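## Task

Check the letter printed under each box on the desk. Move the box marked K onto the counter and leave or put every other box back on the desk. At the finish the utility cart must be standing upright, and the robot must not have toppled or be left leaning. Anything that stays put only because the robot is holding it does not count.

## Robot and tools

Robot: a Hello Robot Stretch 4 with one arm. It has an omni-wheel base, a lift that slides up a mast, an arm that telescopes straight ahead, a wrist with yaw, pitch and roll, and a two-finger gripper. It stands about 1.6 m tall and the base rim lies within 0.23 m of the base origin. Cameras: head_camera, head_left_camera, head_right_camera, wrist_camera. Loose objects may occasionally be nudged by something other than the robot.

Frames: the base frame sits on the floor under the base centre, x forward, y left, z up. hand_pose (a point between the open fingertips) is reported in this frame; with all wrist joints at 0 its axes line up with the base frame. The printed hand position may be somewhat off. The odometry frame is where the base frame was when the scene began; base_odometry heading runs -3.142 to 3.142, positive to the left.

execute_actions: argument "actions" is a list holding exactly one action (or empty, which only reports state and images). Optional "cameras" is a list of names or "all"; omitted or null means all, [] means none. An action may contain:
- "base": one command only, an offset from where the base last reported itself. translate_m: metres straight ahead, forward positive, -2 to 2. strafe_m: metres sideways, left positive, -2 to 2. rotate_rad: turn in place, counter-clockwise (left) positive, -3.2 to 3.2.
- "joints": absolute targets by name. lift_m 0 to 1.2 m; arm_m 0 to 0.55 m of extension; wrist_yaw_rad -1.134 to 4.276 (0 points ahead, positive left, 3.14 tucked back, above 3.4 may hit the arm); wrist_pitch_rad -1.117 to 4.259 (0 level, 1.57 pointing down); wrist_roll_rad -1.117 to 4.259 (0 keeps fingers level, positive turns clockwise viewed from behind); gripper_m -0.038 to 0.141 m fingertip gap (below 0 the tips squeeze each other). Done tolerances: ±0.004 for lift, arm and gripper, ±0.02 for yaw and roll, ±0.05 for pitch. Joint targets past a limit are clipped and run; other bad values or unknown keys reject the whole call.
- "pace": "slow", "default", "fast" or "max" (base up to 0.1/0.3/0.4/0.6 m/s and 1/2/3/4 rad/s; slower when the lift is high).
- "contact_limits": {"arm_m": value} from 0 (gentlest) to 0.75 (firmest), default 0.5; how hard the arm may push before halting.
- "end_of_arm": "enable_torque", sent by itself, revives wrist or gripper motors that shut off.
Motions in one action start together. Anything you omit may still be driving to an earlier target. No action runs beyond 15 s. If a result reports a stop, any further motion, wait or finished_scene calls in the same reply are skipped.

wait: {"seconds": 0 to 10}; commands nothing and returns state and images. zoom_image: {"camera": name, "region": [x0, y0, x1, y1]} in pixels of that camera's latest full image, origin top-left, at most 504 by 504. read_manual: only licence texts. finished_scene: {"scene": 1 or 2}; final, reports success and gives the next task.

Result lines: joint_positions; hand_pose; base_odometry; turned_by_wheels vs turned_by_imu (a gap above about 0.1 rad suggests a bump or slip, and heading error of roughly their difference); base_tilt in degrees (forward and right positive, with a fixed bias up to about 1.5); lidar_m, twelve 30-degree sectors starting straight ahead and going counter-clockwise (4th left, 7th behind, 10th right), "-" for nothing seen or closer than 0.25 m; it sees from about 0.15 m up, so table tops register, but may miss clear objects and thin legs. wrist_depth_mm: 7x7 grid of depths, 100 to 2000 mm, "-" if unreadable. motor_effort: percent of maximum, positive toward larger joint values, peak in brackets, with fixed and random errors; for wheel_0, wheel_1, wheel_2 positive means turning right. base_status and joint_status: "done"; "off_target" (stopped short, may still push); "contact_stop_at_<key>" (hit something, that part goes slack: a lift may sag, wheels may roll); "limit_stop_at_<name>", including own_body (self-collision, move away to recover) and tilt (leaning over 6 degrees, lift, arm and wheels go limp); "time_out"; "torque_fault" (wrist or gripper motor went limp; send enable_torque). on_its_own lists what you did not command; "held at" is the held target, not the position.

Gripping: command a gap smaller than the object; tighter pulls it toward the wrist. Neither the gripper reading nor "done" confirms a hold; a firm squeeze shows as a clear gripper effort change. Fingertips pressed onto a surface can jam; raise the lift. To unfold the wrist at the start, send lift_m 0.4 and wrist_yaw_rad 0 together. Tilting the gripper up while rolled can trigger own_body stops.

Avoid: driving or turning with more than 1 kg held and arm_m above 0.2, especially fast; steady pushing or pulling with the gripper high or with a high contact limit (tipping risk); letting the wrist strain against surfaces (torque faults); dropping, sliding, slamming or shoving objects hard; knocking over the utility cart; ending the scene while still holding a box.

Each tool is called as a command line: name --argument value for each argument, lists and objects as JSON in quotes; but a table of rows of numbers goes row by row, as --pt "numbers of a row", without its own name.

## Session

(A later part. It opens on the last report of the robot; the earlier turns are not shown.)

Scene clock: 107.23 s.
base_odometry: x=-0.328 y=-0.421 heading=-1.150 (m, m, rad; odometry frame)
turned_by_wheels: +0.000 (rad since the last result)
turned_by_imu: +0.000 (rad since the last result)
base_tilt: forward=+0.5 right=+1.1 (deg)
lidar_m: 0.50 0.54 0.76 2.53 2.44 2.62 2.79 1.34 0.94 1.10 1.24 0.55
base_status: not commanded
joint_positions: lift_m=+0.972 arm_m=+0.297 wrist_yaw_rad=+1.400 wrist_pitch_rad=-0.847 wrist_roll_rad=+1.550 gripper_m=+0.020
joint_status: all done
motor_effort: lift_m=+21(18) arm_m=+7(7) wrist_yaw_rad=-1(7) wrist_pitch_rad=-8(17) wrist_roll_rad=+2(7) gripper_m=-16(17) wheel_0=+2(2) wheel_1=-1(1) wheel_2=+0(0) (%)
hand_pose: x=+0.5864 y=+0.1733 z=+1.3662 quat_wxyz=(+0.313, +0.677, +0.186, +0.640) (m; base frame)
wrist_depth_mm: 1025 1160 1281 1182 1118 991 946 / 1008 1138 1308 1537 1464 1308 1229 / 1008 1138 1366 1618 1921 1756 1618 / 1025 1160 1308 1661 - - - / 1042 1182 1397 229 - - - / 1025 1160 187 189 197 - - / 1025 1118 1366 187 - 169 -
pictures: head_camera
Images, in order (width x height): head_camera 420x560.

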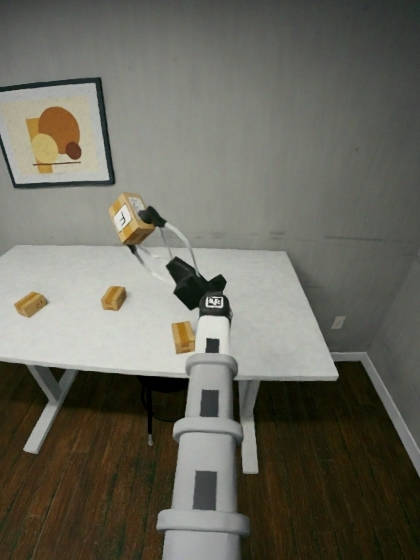

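execute_actions --actions '[{"joints": {"wrist_pitch_rad": 0.5, "wrist_roll_rad": 0.0, "wrist_yaw_rad": -0.138}}]' --cameras '[]'

execute_actions --actions '[{"joints": {"lift_m": 0.953}}]' --cameras '[]'

execute_actions --actions '[{"joints": {"gripper_m": 0.07}}]' --cameras '["wrist_camera"]'

execute_actions --actions '[{"joints": {"lift_m": 1.0}, "pace": "max"}]' --cameras '[]'

execute_actions --actions '[{"base": {"strafe_m": 0.865}, "joints": {"arm_m": 0.361, "wrist_yaw_rad": -0.35, "gripper_m": 0.092}, "pace": "max"}]' --cameras '["wrist_camera", "head_camera"]'

Scene clock: 126.73 s.
base_odometry: x=-0.328 y=-0.421 heading=-1.150 (m, m, rad; odometry frame)
turned_by_wheels: +0.000 (rad since the last result)
turned_by_imu: -0.001 (rad since the last result)
base_tilt: forward=+0.5 right=+1.1 (deg)
lidar_m: 0.51 0.54 0.74 2.53 2.43 2.63 2.79 1.34 0.95 1.12 1.25 0.56
base_status: not commanded
joint_positions: lift_m=+0.972 arm_m=+0.297 wrist_yaw_rad=-0.138 wrist_pitch_rad=+0.503 wrist_roll_rad=+0.000 gripper_m=+0.020
joint_status: all done
motor_effort: lift_m=+21(21) arm_m=+7(7) wrist_yaw_rad=-2(7) wrist_pitch_rad=-7(8) wrist_roll_rad=+2(6) gripper_m=-18(19) wheel_0=+1(1) wheel_1=-1(0) wheel_2=+1(1) (%)
hand_pose: x=+0.7062 y=-0.1213 z=+1.0110 quat_wxyz=(+0.966, +0.017, +0.248, -0.067) (m; base frame)
wrist_depth_mm: 676 691 715 732 759 778 798 / 723 741 768 768 798 842 866 / 574 580 585 591 603 891 931 / 430 436 433 436 442 466 1042 / 342 343 347 230 349 349 1098 / 282 283 189 189 197 289 290 / 240 235 237 187 232 232 246
pictures: none
No camera images: the call's "cameras" was empty. Leave "cameras" out to get every camera's image.

Scene clock: 127.53 s.
base_odometry: x=-0.328 y=-0.421 heading=-1.150 (m, m, rad; odometry frame)
turned_by_wheels: +0.000 (rad since the last result)
turned_by_imu: +0.000 (rad since the last result)
base_tilt: forward=+0.5 right=+1.2 (deg)
lidar_m: 0.50 0.54 0.73 2.51 2.42 2.64 2.80 1.35 0.95 1.10 1.24 0.55
base_status: not commanded
joint_positions: lift_m=+0.953 arm_m=+0.297 wrist_yaw_rad=-0.138 wrist_pitch_rad=+0.503 wrist_roll_rad=+0.000 gripper_m=+0.020
joint_status: all done
motor_effort: lift_m=+16(17) arm_m=+7(7) wrist_yaw_rad=-2(3) wrist_pitch_rad=-6(8) wrist_roll_rad=+1(0) gripper_m=-17(16) wheel_0=+1(1) wheel_1=+0(0) wheel_2=+1(1) (%)
hand_pose: x=+0.7062 y=-0.1213 z=+0.9924 quat_wxyz=(+0.966, +0.017, +0.248, -0.067) (m; base frame)
wrist_depth_mm: 668 691 715 732 750 778 809 / 723 732 759 778 809 831 866 / 525 535 535 539 544 904 931 / 392 397 399 399 402 404 1042 / 310 314 315 229 319 319 336 / 258 260 189 189 197 265 264 / 220 215 217 188 213 212 225
pictures: none
No camera images: the call's "cameras" was empty. Leave "cameras" out to get every camera's image.

Scene clock: 128.83 s.
base_odometry: x=-0.328 y=-0.421 heading=-1.150 (m, m, rad; odometry frame)
turned_by_wheels: +0.000 (rad since the last result)
turned_by_imu: +0.000 (rad since the last result)
base_tilt: forward=+0.5 right=+1.1 (deg)
lidar_m: 0.51 0.55 0.74 2.51 2.42 2.64 2.80 1.32 0.95 1.07 1.23 0.55
base_status: not commanded
joint_positions: lift_m=+0.953 arm_m=+0.297 wrist_yaw_rad=-0.138 wrist_pitch_rad=+0.502 wrist_roll_rad=+0.000 gripper_m=+0.070
joint_status: all done
motor_effort: lift_m=+16(16) arm_m=+7(6) wrist_yaw_rad=-3(2) wrist_pitch_rad=-8(7) wrist_roll_rad=-2(2) gripper_m=-3(18) wheel_0=+1(1) wheel_1=+0(0) wheel_2=+0(1) (%)
hand_pose: x=+0.7062 y=-0.1213 z=+0.9925 quat_wxyz=(+0.966, +0.017, +0.248, -0.067) (m; base frame)
wrist_depth_mm: 676 699 715 741 759 768 798 / 715 732 759 788 809 842 854 / 530 539 539 539 554 891 946 / 392 399 402 399 404 407 1042 / 312 317 319 239 319 322 338 / 258 260 197 198 197 266 266 / 220 216 224 145 218 219 226
pictures: wrist_camera
Images, in order (width x height): wrist_camera 616x392.

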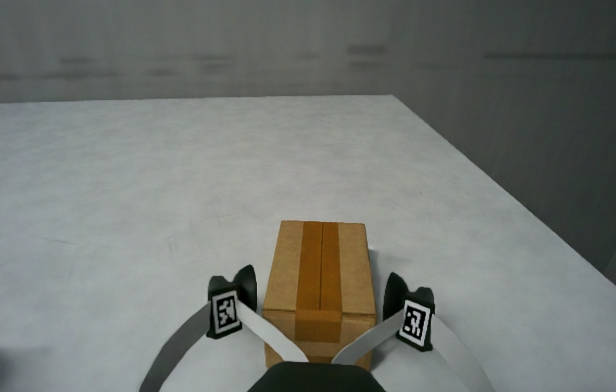

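Scene clock: 129.57 s.
base_odometry: x=-0.328 y=-0.421 heading=-1.150 (m, m, rad; odometry frame)
turned_by_wheels: +0.000 (rad since the last result)
turned_by_imu: +0.000 (rad since the last result)
base_tilt: forward=+0.4 right=+1.1 (deg)
lidar_m: 0.51 0.56 0.75 2.53 2.43 2.62 2.80 1.32 0.95 1.11 1.23 0.56
base_status: not commanded
joint_positions: lift_m=+1.000 arm_m=+0.297 wrist_yaw_rad=-0.138 wrist_pitch_rad=+0.502 wrist_roll_rad=+0.000 gripper_m=+0.070
joint_status: all done
motor_effort: lift_m=+19(20) arm_m=+7(6) wrist_yaw_rad=-2(2) wrist_pitch_rad=-5(6) wrist_roll_rad=-1(1) gripper_m=-3(2) wheel_0=+1(1) wheel_1=-1(0) wheel_2=+0(1) (%)
hand_pose: x=+0.7063 y=-0.1213 z=+1.0393 quat_wxyz=(+0.966, +0.017, +0.248, -0.067) (m; base frame)
wrist_depth_mm: 668 691 715 741 759 778 798 / 707 741 768 788 809 842 866 / 654 661 668 676 723 904 946 / 484 488 496 496 500 976 1025 / 384 389 392 397 397 397 1118 / 320 322 198 260 211 327 342 / 272 267 277 145 272 270 279
pictures: none
No camera images: the call's "cameras" was empty. Leave "cameras" out to get every camera's image.

Scene clock: 133.30 s.
base_odometry: x=+0.462 y=-0.067 heading=-1.150 (m, m, rad; odometry frame)
turned_by_wheels: +0.000 (rad since the last result)
turned_by_imu: -0.004 (rad since the last result)
base_tilt: forward=+0.5 right=+1.1 (deg)
lidar_m: 0.49 0.54 1.37 1.63 1.73 1.82 2.84 2.89 1.84 1.80 0.75 0.54
base_status: done
joint_positions: lift_m=+1.000 arm_m=+0.360 wrist_yaw_rad=-0.350 wrist_pitch_rad=+0.502 wrist_roll_rad=+0.000 gripper_m=+0.092
joint_status: all done
motor_effort: lift_m=+19(19) arm_m=+7(7) wrist_yaw_rad=-1(6) wrist_pitch_rad=-5(6) wrist_roll_rad=+1(0) gripper_m=-1(1) wheel_0=-2(11) wheel_1=+1(12) wheel_2=+0(1) (%)
hand_pose: x=+0.7384 y=-0.1688 z=+1.0393 quat_wxyz=(+0.954, +0.043, +0.245, -0.169) (m; base frame)
wrist_depth_mm: 585 615 668 707 778 854 946 / 615 654 715 778 842 917 991 / 634 661 661 668 683 683 699 / 488 488 492 500 500 500 413 / 387 387 394 397 397 397 370 / 319 322 198 259 252 329 330 / 273 266 277 145 272 272 278
pictures: head_camera, wrist_camera
Images, in order (width x height): head_camera 420x560, wrist_camera 616x392.

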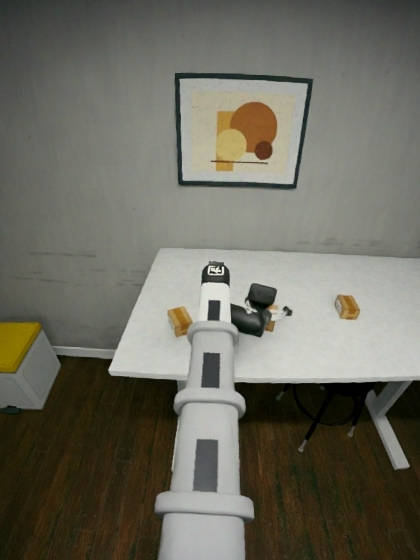

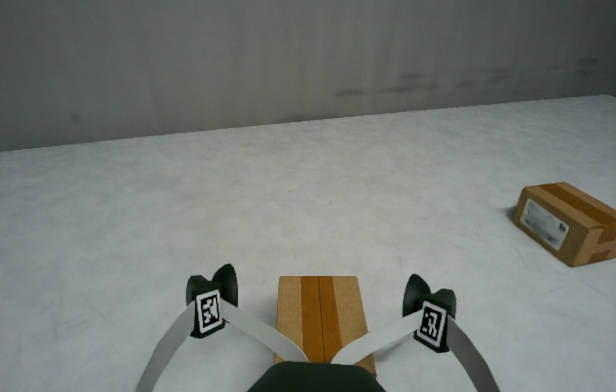

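execute_actions --actions '[{"joints": {"lift_m": 0.953, "arm_m": 0.353, "gripper_m": 0.076}, "pace": "fast"}]' --cameras '["wrist_camera"]'

execute_actions --actions '[{"joints": {"gripper_m": 0.02}}]' --cameras '["wrist_camera"]'

execute_actions --actions '[{"joints": {"wrist_pitch_rad": -0.9, "wrist_roll_rad": 1.65, "wrist_yaw_rad": 1.3, "lift_m": 0.972}}]' --cameras '["head_camera"]'

zoom_image --camera "head_camera" --region '[90, 150, 210, 270]'

Scene clock: 140.77 s.
base_odometry: x=+0.462 y=-0.067 heading=-1.150 (m, m, rad; odometry frame)
turned_by_wheels: +0.000 (rad since the last result)
turned_by_imu: -0.001 (rad since the last result)
base_tilt: forward=+0.5 right=+1.0 (deg)
lidar_m: 0.50 0.52 1.35 1.65 1.73 1.80 2.83 2.90 1.87 1.80 0.74 0.55
base_status: not commanded
joint_positions: lift_m=+0.953 arm_m=+0.354 wrist_yaw_rad=-0.350 wrist_pitch_rad=+0.502 wrist_roll_rad=+0.000 gripper_m=+0.076
joint_status: all done
motor_effort: lift_m=+16(17) arm_m=-6(6) wrist_yaw_rad=-1(2) wrist_pitch_rad=-5(5) wrist_roll_rad=+1(1) gripper_m=-1(1) wheel_0=-2(2) wheel_1=+1(1) wheel_2=+0(0) (%)
hand_pose: x=+0.7326 y=-0.1688 z=+0.9926 quat_wxyz=(+0.954, +0.043, +0.245, -0.169) (m; base frame)
wrist_depth_mm: 585 621 668 707 788 854 931 / 615 661 707 759 809 878 904 / 535 530 544 544 544 559 564 / 394 399 402 402 407 410 370 / 312 314 315 239 320 320 324 / 259 262 198 201 198 266 266 / 220 216 224 144 216 219 226
pictures: wrist_camera
Images, in order (width x height): wrist_camera 616x392.

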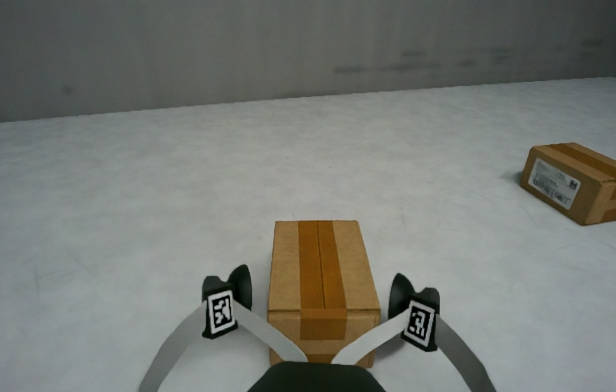

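Scene clock: 142.13 s.
base_odometry: x=+0.462 y=-0.067 heading=-1.150 (m, m, rad; odometry frame)
turned_by_wheels: +0.000 (rad since the last result)
turned_by_imu: +0.000 (rad since the last result)
base_tilt: forward=+0.5 right=+1.0 (deg)
lidar_m: 0.50 0.54 1.36 1.65 1.75 1.83 2.83 2.89 1.88 1.80 0.74 0.53
base_status: not commanded
joint_positions: lift_m=+0.953 arm_m=+0.354 wrist_yaw_rad=-0.350 wrist_pitch_rad=+0.503 wrist_roll_rad=+0.000 gripper_m=+0.020
joint_status: all done
motor_effort: lift_m=+16(16) arm_m=-6(6) wrist_yaw_rad=-1(1) wrist_pitch_rad=-9(7) wrist_roll_rad=+0(2) gripper_m=-17(19) wheel_0=-2(2) wheel_1=+1(1) wheel_2=+0(0) (%)
hand_pose: x=+0.7326 y=-0.1688 z=+0.9924 quat_wxyz=(+0.954, +0.043, +0.245, -0.169) (m; base frame)
wrist_depth_mm: 585 621 668 715 778 842 946 / 621 661 699 759 820 891 891 / 530 530 530 539 549 554 559 / 392 397 397 399 404 407 368 / 310 312 317 229 317 322 324 / 258 260 187 189 196 265 265 / 220 214 218 190 212 169 226
pictures: wrist_camera
Images, in order (width x height): wrist_camera 616x392.

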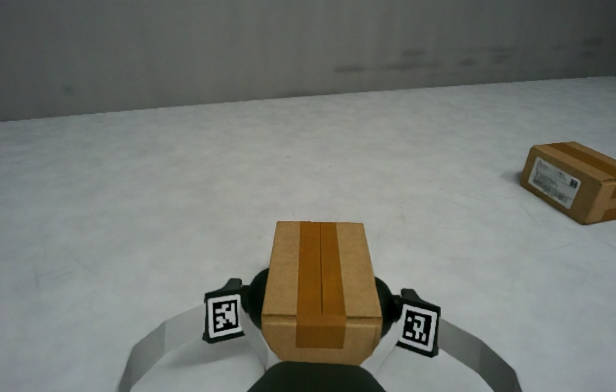

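Scene clock: 143.67 s.
base_odometry: x=+0.462 y=-0.067 heading=-1.150 (m, m, rad; odometry frame)
turned_by_wheels: +0.000 (rad since the last result)
turned_by_imu: +0.000 (rad since the last result)
base_tilt: forward=+0.4 right=+1.0 (deg)
lidar_m: 0.50 0.54 1.36 1.64 1.73 1.82 2.81 2.91 1.86 1.81 0.75 0.54
base_status: not commanded
joint_positions: lift_m=+0.972 arm_m=+0.354 wrist_yaw_rad=+1.300 wrist_pitch_rad=-0.897 wrist_roll_rad=+1.650 gripper_m=+0.020
joint_status: all done
motor_effort: lift_m=+21(22) arm_m=-6(7) wrist_yaw_rad=+0(6) wrist_pitch_rad=-8(16) wrist_roll_rad=+3(5) gripper_m=-18(17) wheel_0=-2(2) wheel_1=+1(1) wheel_2=+0(0) (%)
hand_pose: x=+0.6574 y=+0.1499 z=+1.3755 quat_wxyz=(+0.294, +0.705, +0.166, +0.624) (m; base frame)
wrist_depth_mm: 1042 1118 1078 1008 931 854 809 / 1025 1138 1308 1281 1182 1078 976 / 1025 1160 1336 1537 1576 1397 1281 / 1025 1138 1336 1576 1921 1756 1499 / 1025 1138 1308 229 1983 1708 1499 / 1025 1118 187 189 194 1661 1397 / 1008 1078 1281 190 1708 170 1366
pictures: head_camera
Images, in order (width x height): head_camera 420x560.

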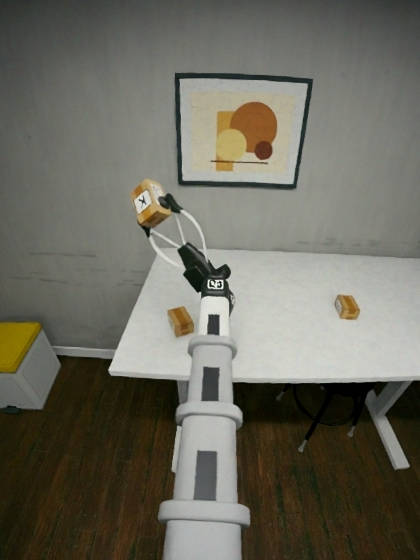

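Region (90, 150, 210, 270) of head_camera's 420x560 image, scaled by 4.200, with more detail than that image has.

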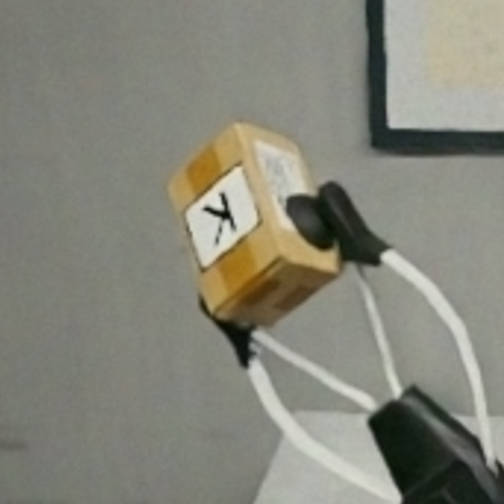

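execute_actions --actions '[{"base": {"rotate_rad": -3.12}, "joints": {"arm_m": 0.1, "wrist_roll_rad": 0.0, "wrist_yaw_rad": 0.0, "wrist_pitch_rad": 0.0}, "pace": "fast"}]' --cameras '["head_camera", "head_right_camera", "wrist_camera"]'

Scene clock: 162.80 s.
base_odometry: x=+0.462 y=-0.067 heading=+2.014 (m, m, rad; odometry frame)
turned_by_wheels: -3.120 (rad since the last result)
turned_by_imu: -3.131 (rad since the last result)
base_tilt: forward=+0.4 right=+1.1 (deg)
lidar_m: 2.78 2.90 1.85 1.80 0.72 0.54 0.50 0.54 1.36 1.64 1.74 1.82
base_status: done
joint_positions: lift_m=+0.972 arm_m=+0.101 wrist_yaw_rad=+0.000 wrist_pitch_rad=+0.003 wrist_roll_rad=+0.000 gripper_m=+0.020
joint_status: all done
motor_effort: lift_m=+19(21) arm_m=-6(7) wrist_yaw_rad=-1(8) wrist_pitch_rad=-10(9) wrist_roll_rad=+1(6) gripper_m=-17(18) wheel_0=+3(5) wheel_1=+1(6) wheel_2=+0(8) (%)
hand_pose: x=+0.5606 y=-0.0875 z=+1.1491 quat_wxyz=(+1.000, +0.000, +0.002, +0.000) (m; base frame)
wrist_depth_mm: - - - - - - - / - - - - - - - / - - - - - - - / - - - - - - - / - - - 230 - - - / - - 187 190 196 - - / - - - 190 - 169 1576
pictures: head_camera, head_right_camera, wrist_camera
Images, in order (width x height): head_camera 420x560, head_right_camera 420x672, wrist_camera 616x392.

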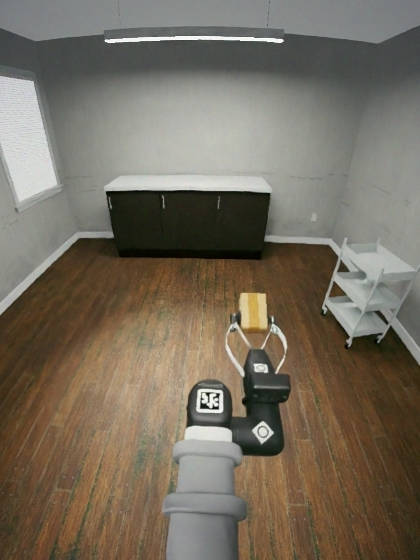

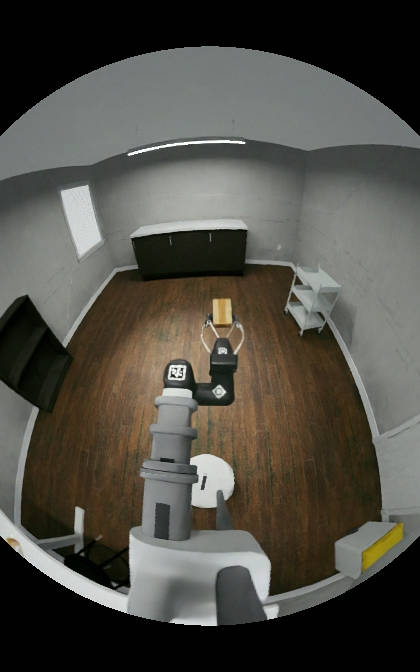

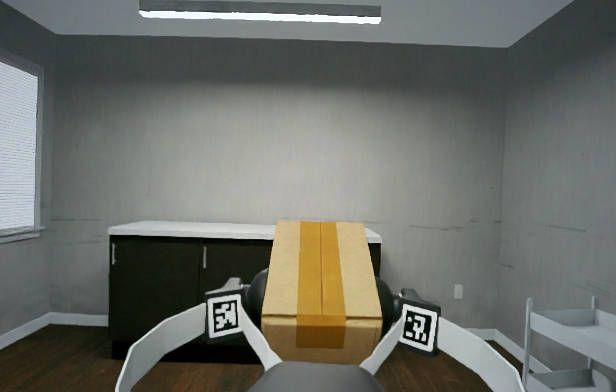

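execute_actions --actions '[{"base": {"translate_m": 2.0}, "joints": {"wrist_pitch_rad": 0.5, "arm_m": 0.5, "lift_m": 0.968}, "pace": "fast"}]' --cameras '["head_camera", "wrist_camera"]'

Scene clock: 174.03 s.
base_odometry: x=-0.396 y=+1.739 heading=+2.014 (m, m, rad; odometry frame)
turned_by_wheels: +0.000 (rad since the last result)
turned_by_imu: -0.005 (rad since the last result)
base_tilt: forward=+0.4 right=+1.1 (deg)
lidar_m: 0.78 0.81 1.08 2.08 1.98 2.75 2.77 2.39 1.06 0.99 1.73 0.84
base_status: done
joint_positions: lift_m=+0.968 arm_m=+0.499 wrist_yaw_rad=+0.000 wrist_pitch_rad=+0.503 wrist_roll_rad=+0.000 gripper_m=+0.020
joint_status: all done
motor_effort: lift_m=+17(16) arm_m=+6(7) wrist_yaw_rad=-1(1) wrist_pitch_rad=-9(9) wrist_roll_rad=+0(1) gripper_m=-18(20) wheel_0=+3(8) wheel_1=+1(6) wheel_2=+3(12) (%)
hand_pose: x=+0.9226 y=-0.0874 z=+1.0073 quat_wxyz=(+0.969, +0.000, +0.249, +0.000) (m; base frame)
wrist_depth_mm: 654 647 640 647 640 634 627 / 691 683 691 691 676 691 676 / 676 676 676 683 715 715 723 / 504 500 504 508 512 517 517 / 394 399 402 229 404 407 407 / 329 330 187 189 196 338 336 / 282 272 277 190 270 169 286
pictures: head_camera, wrist_camera
Images, in order (width x height): head_camera 420x560, wrist_camera 616x392.

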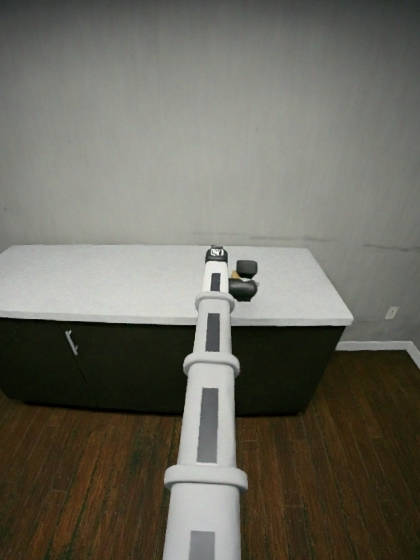

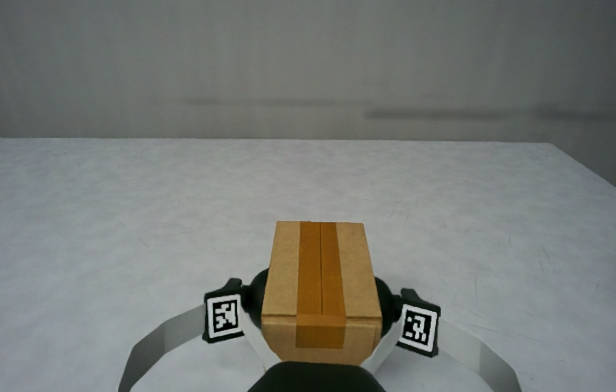

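execute_actions --actions '[{"joints": {"lift_m": 0.9145}}]' --cameras '["wrist_camera"]'

Scene clock: 177.93 s.
base_odometry: x=-0.396 y=+1.739 heading=+2.014 (m, m, rad; odometry frame)
turned_by_wheels: +0.000 (rad since the last result)
turned_by_imu: -0.001 (rad since the last result)
base_tilt: forward=+0.5 right=+1.1 (deg)
lidar_m: 0.77 0.82 1.09 2.09 1.99 2.75 2.75 2.41 1.03 1.00 1.71 0.82
base_status: not commanded
joint_positions: lift_m=+0.915 arm_m=+0.499 wrist_yaw_rad=+0.000 wrist_pitch_rad=+0.503 wrist_roll_rad=+0.000 gripper_m=+0.020
joint_status: all done
motor_effort: lift_m=+16(17) arm_m=+7(6) wrist_yaw_rad=-2(1) wrist_pitch_rad=-6(10) wrist_roll_rad=-1(1) gripper_m=-19(15) wheel_0=+2(2) wheel_1=+1(1) wheel_2=+2(3) (%)
hand_pose: x=+0.9226 y=-0.0874 z=+0.9539 quat_wxyz=(+0.969, +0.000, +0.249, +0.000) (m; base frame)
wrist_depth_mm: 654 647 640 647 640 634 627 / 699 691 699 691 691 683 683 / 530 530 539 544 549 559 554 / 394 394 397 399 404 404 407 / 314 317 319 229 317 320 322 / 259 259 187 190 196 265 266 / 221 216 218 190 213 169 225
pictures: wrist_camera
Images, in order (width x height): wrist_camera 616x392.

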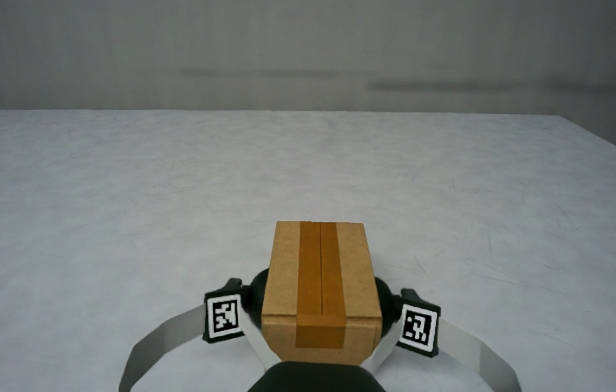

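Depths match the grasp height. Release and back off.

execute_actions --actions '[{"joints": {"gripper_m": 0.075}}]' --cameras '["wrist_camera"]'

execute_actions --actions '[{"joints": {"arm_m": 0.43, "lift_m": 0.94}, "pace": "fast"}]'

Scene clock: 182.30 s.
base_odometry: x=-0.396 y=+1.739 heading=+2.014 (m, m, rad; odometry frame)
turned_by_wheels: +0.000 (rad since the last result)
turned_by_imu: -0.001 (rad since the last result)
base_tilt: forward=+0.5 right=+1.1 (deg)
lidar_m: 0.78 0.83 1.10 2.08 1.99 2.74 2.74 2.38 1.07 1.00 1.71 0.84
base_status: not commanded
joint_positions: lift_m=+0.915 arm_m=+0.499 wrist_yaw_rad=+0.000 wrist_pitch_rad=+0.502 wrist_roll_rad=+0.000 gripper_m=+0.075
joint_status: all done
motor_effort: lift_m=+16(15) arm_m=+7(6) wrist_yaw_rad=-2(1) wrist_pitch_rad=-4(9) wrist_roll_rad=+1(1) gripper_m=-1(20) wheel_0=+2(2) wheel_1=+1(1) wheel_2=+3(3) (%)
hand_pose: x=+0.9226 y=-0.0874 z=+0.9540 quat_wxyz=(+0.969, +0.000, +0.249, +0.000) (m; base frame)
wrist_depth_mm: 647 647 647 647 640 647 634 / 691 683 691 683 676 676 683 / 535 535 544 539 549 554 559 / 394 397 402 402 404 410 410 / 314 317 319 239 322 322 325 / 259 262 198 201 199 265 266 / 221 216 224 144 219 220 226
pictures: wrist_camera
Images, in order (width x height): wrist_camera 616x392.

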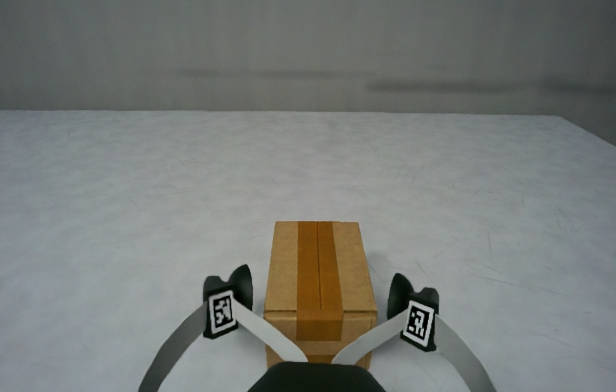

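Scene clock: 183.27 s.
base_odometry: x=-0.396 y=+1.739 heading=+2.014 (m, m, rad; odometry frame)
turned_by_wheels: +0.000 (rad since the last result)
turned_by_imu: +0.000 (rad since the last result)
base_tilt: forward=+0.5 right=+1.1 (deg)
lidar_m: 0.78 0.82 1.10 2.08 2.00 2.75 2.75 2.40 1.07 0.99 1.71 0.83
base_status: not commanded
joint_positions: lift_m=+0.940 arm_m=+0.431 wrist_yaw_rad=+0.000 wrist_pitch_rad=+0.502 wrist_roll_rad=+0.000 gripper_m=+0.075
joint_status: all done
motor_effort: lift_m=+20(20) arm_m=-6(7) wrist_yaw_rad=-1(2) wrist_pitch_rad=-3(7) wrist_roll_rad=+0(0) gripper_m=-3(2) wheel_0=+2(2) wheel_1=+1(1) wheel_2=+3(3) (%)
hand_pose: x=+0.8550 y=-0.0875 z=+0.9792 quat_wxyz=(+0.969, +0.000, +0.248, +0.000) (m; base frame)
wrist_depth_mm: 707 707 699 699 699 699 699 / 759 759 768 750 750 759 750 / 609 609 609 609 621 627 683 / 445 449 452 455 455 459 462 / 353 357 357 282 359 364 362 / 291 296 198 279 211 300 301 / 250 245 253 144 249 248 256
pictures: head_camera, head_left_camera, head_right_camera, wrist_camera
Images, in order (width x height): head_camera 420x560, head_left_camera 420x672, head_right_camera 420x672, wrist_camera 616x392.

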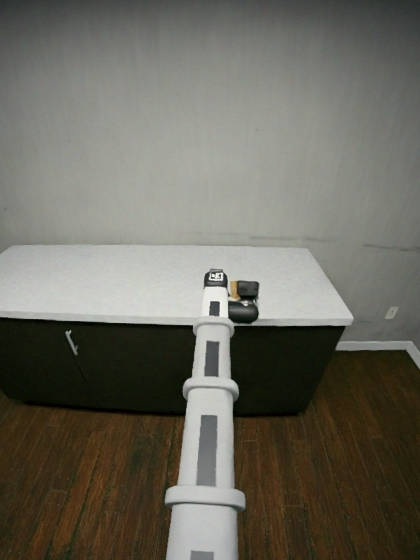

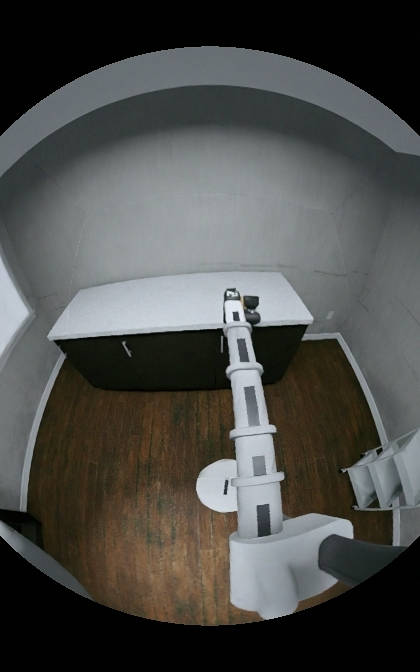

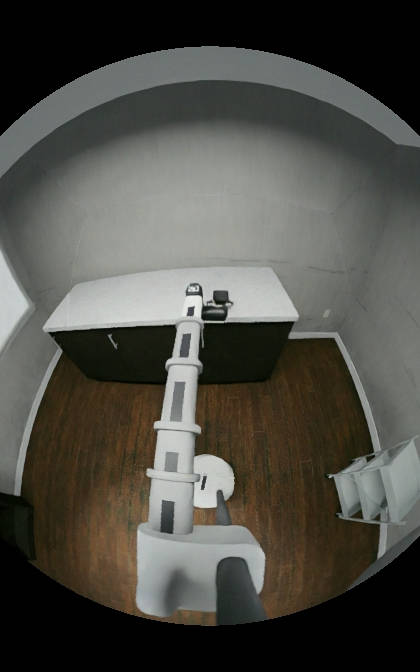

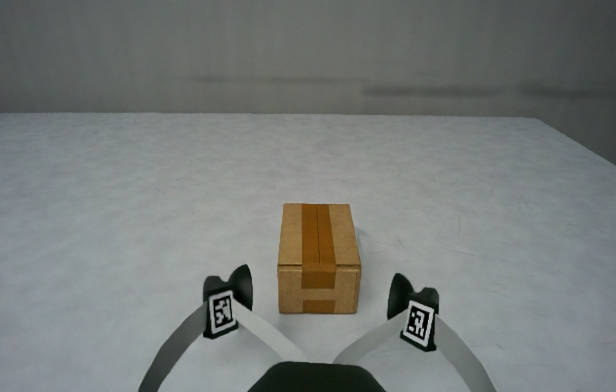

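execute_actions --actions '[]'

Scene clock: 188.33 s.
base_odometry: x=-0.396 y=+1.739 heading=+2.014 (m, m, rad; odometry frame)
turned_by_wheels: +0.000 (rad since the last result)
turned_by_imu: -0.001 (rad since the last result)
base_tilt: forward=+0.4 right=+1.2 (deg)
lidar_m: 0.79 0.82 1.09 2.07 2.00 2.74 2.77 2.41 1.07 0.99 1.71 0.85
base_status: not commanded
joint_positions: lift_m=+0.940 arm_m=+0.431 wrist_yaw_rad=+0.000 wrist_pitch_rad=+0.502 wrist_roll_rad=+0.000 gripper_m=+0.075
joint_status: all done
motor_effort: lift_m=+20(20) arm_m=-6(7) wrist_yaw_rad=-1(2) wrist_pitch_rad=-6(7) wrist_roll_rad=-1(0) gripper_m=-2(2) wheel_0=+2(2) wheel_1=+1(1) wheel_2=+3(3) (%)
hand_pose: x=+0.8550 y=-0.0875 z=+0.9792 quat_wxyz=(+0.969, +0.000, +0.248, +0.000) (m; base frame)
wrist_depth_mm: 715 707 699 707 707 691 691 / 759 759 768 759 750 741 750 / 597 597 609 615 621 634 683 / 445 452 452 452 455 459 462 / 351 355 359 281 364 364 364 / 293 296 198 279 211 300 301 / 250 244 253 144 248 247 255
pictures: head_camera, head_left_camera, head_right_camera, wrist_camera
Images, in order (width x height): head_camera 420x560, head_left_camera 420x672, head_right_camera 420x672, wrist_camera 616x392.

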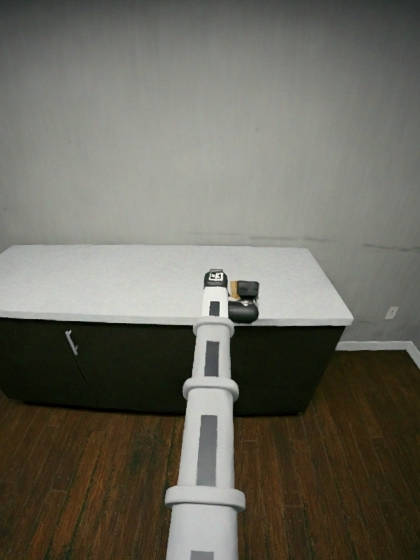

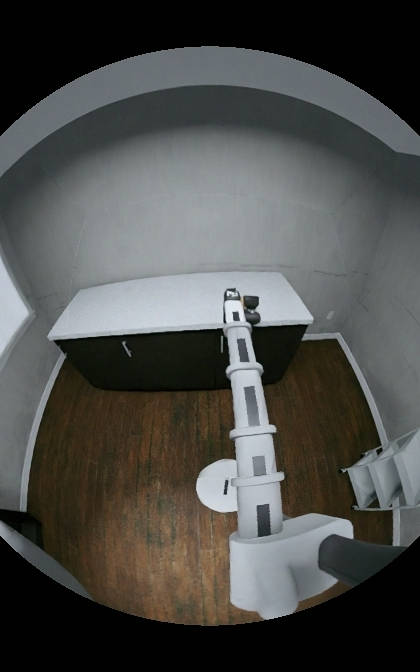

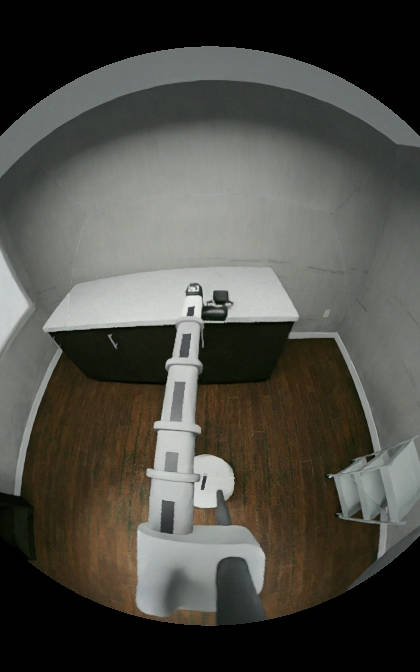

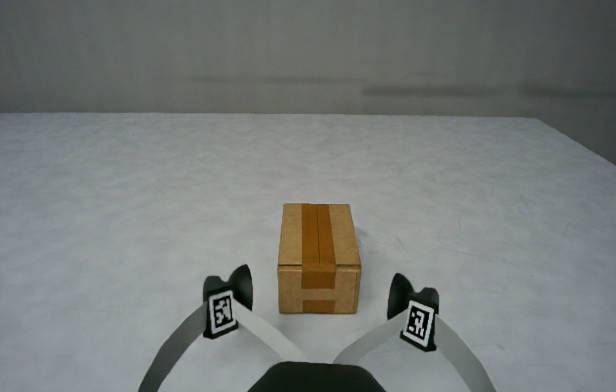

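The K box is resting on the counter clear of the gripper and the cart is upright, so I'm ending the scene.

finished_scene --scene 2

The scene is finished: the task was done.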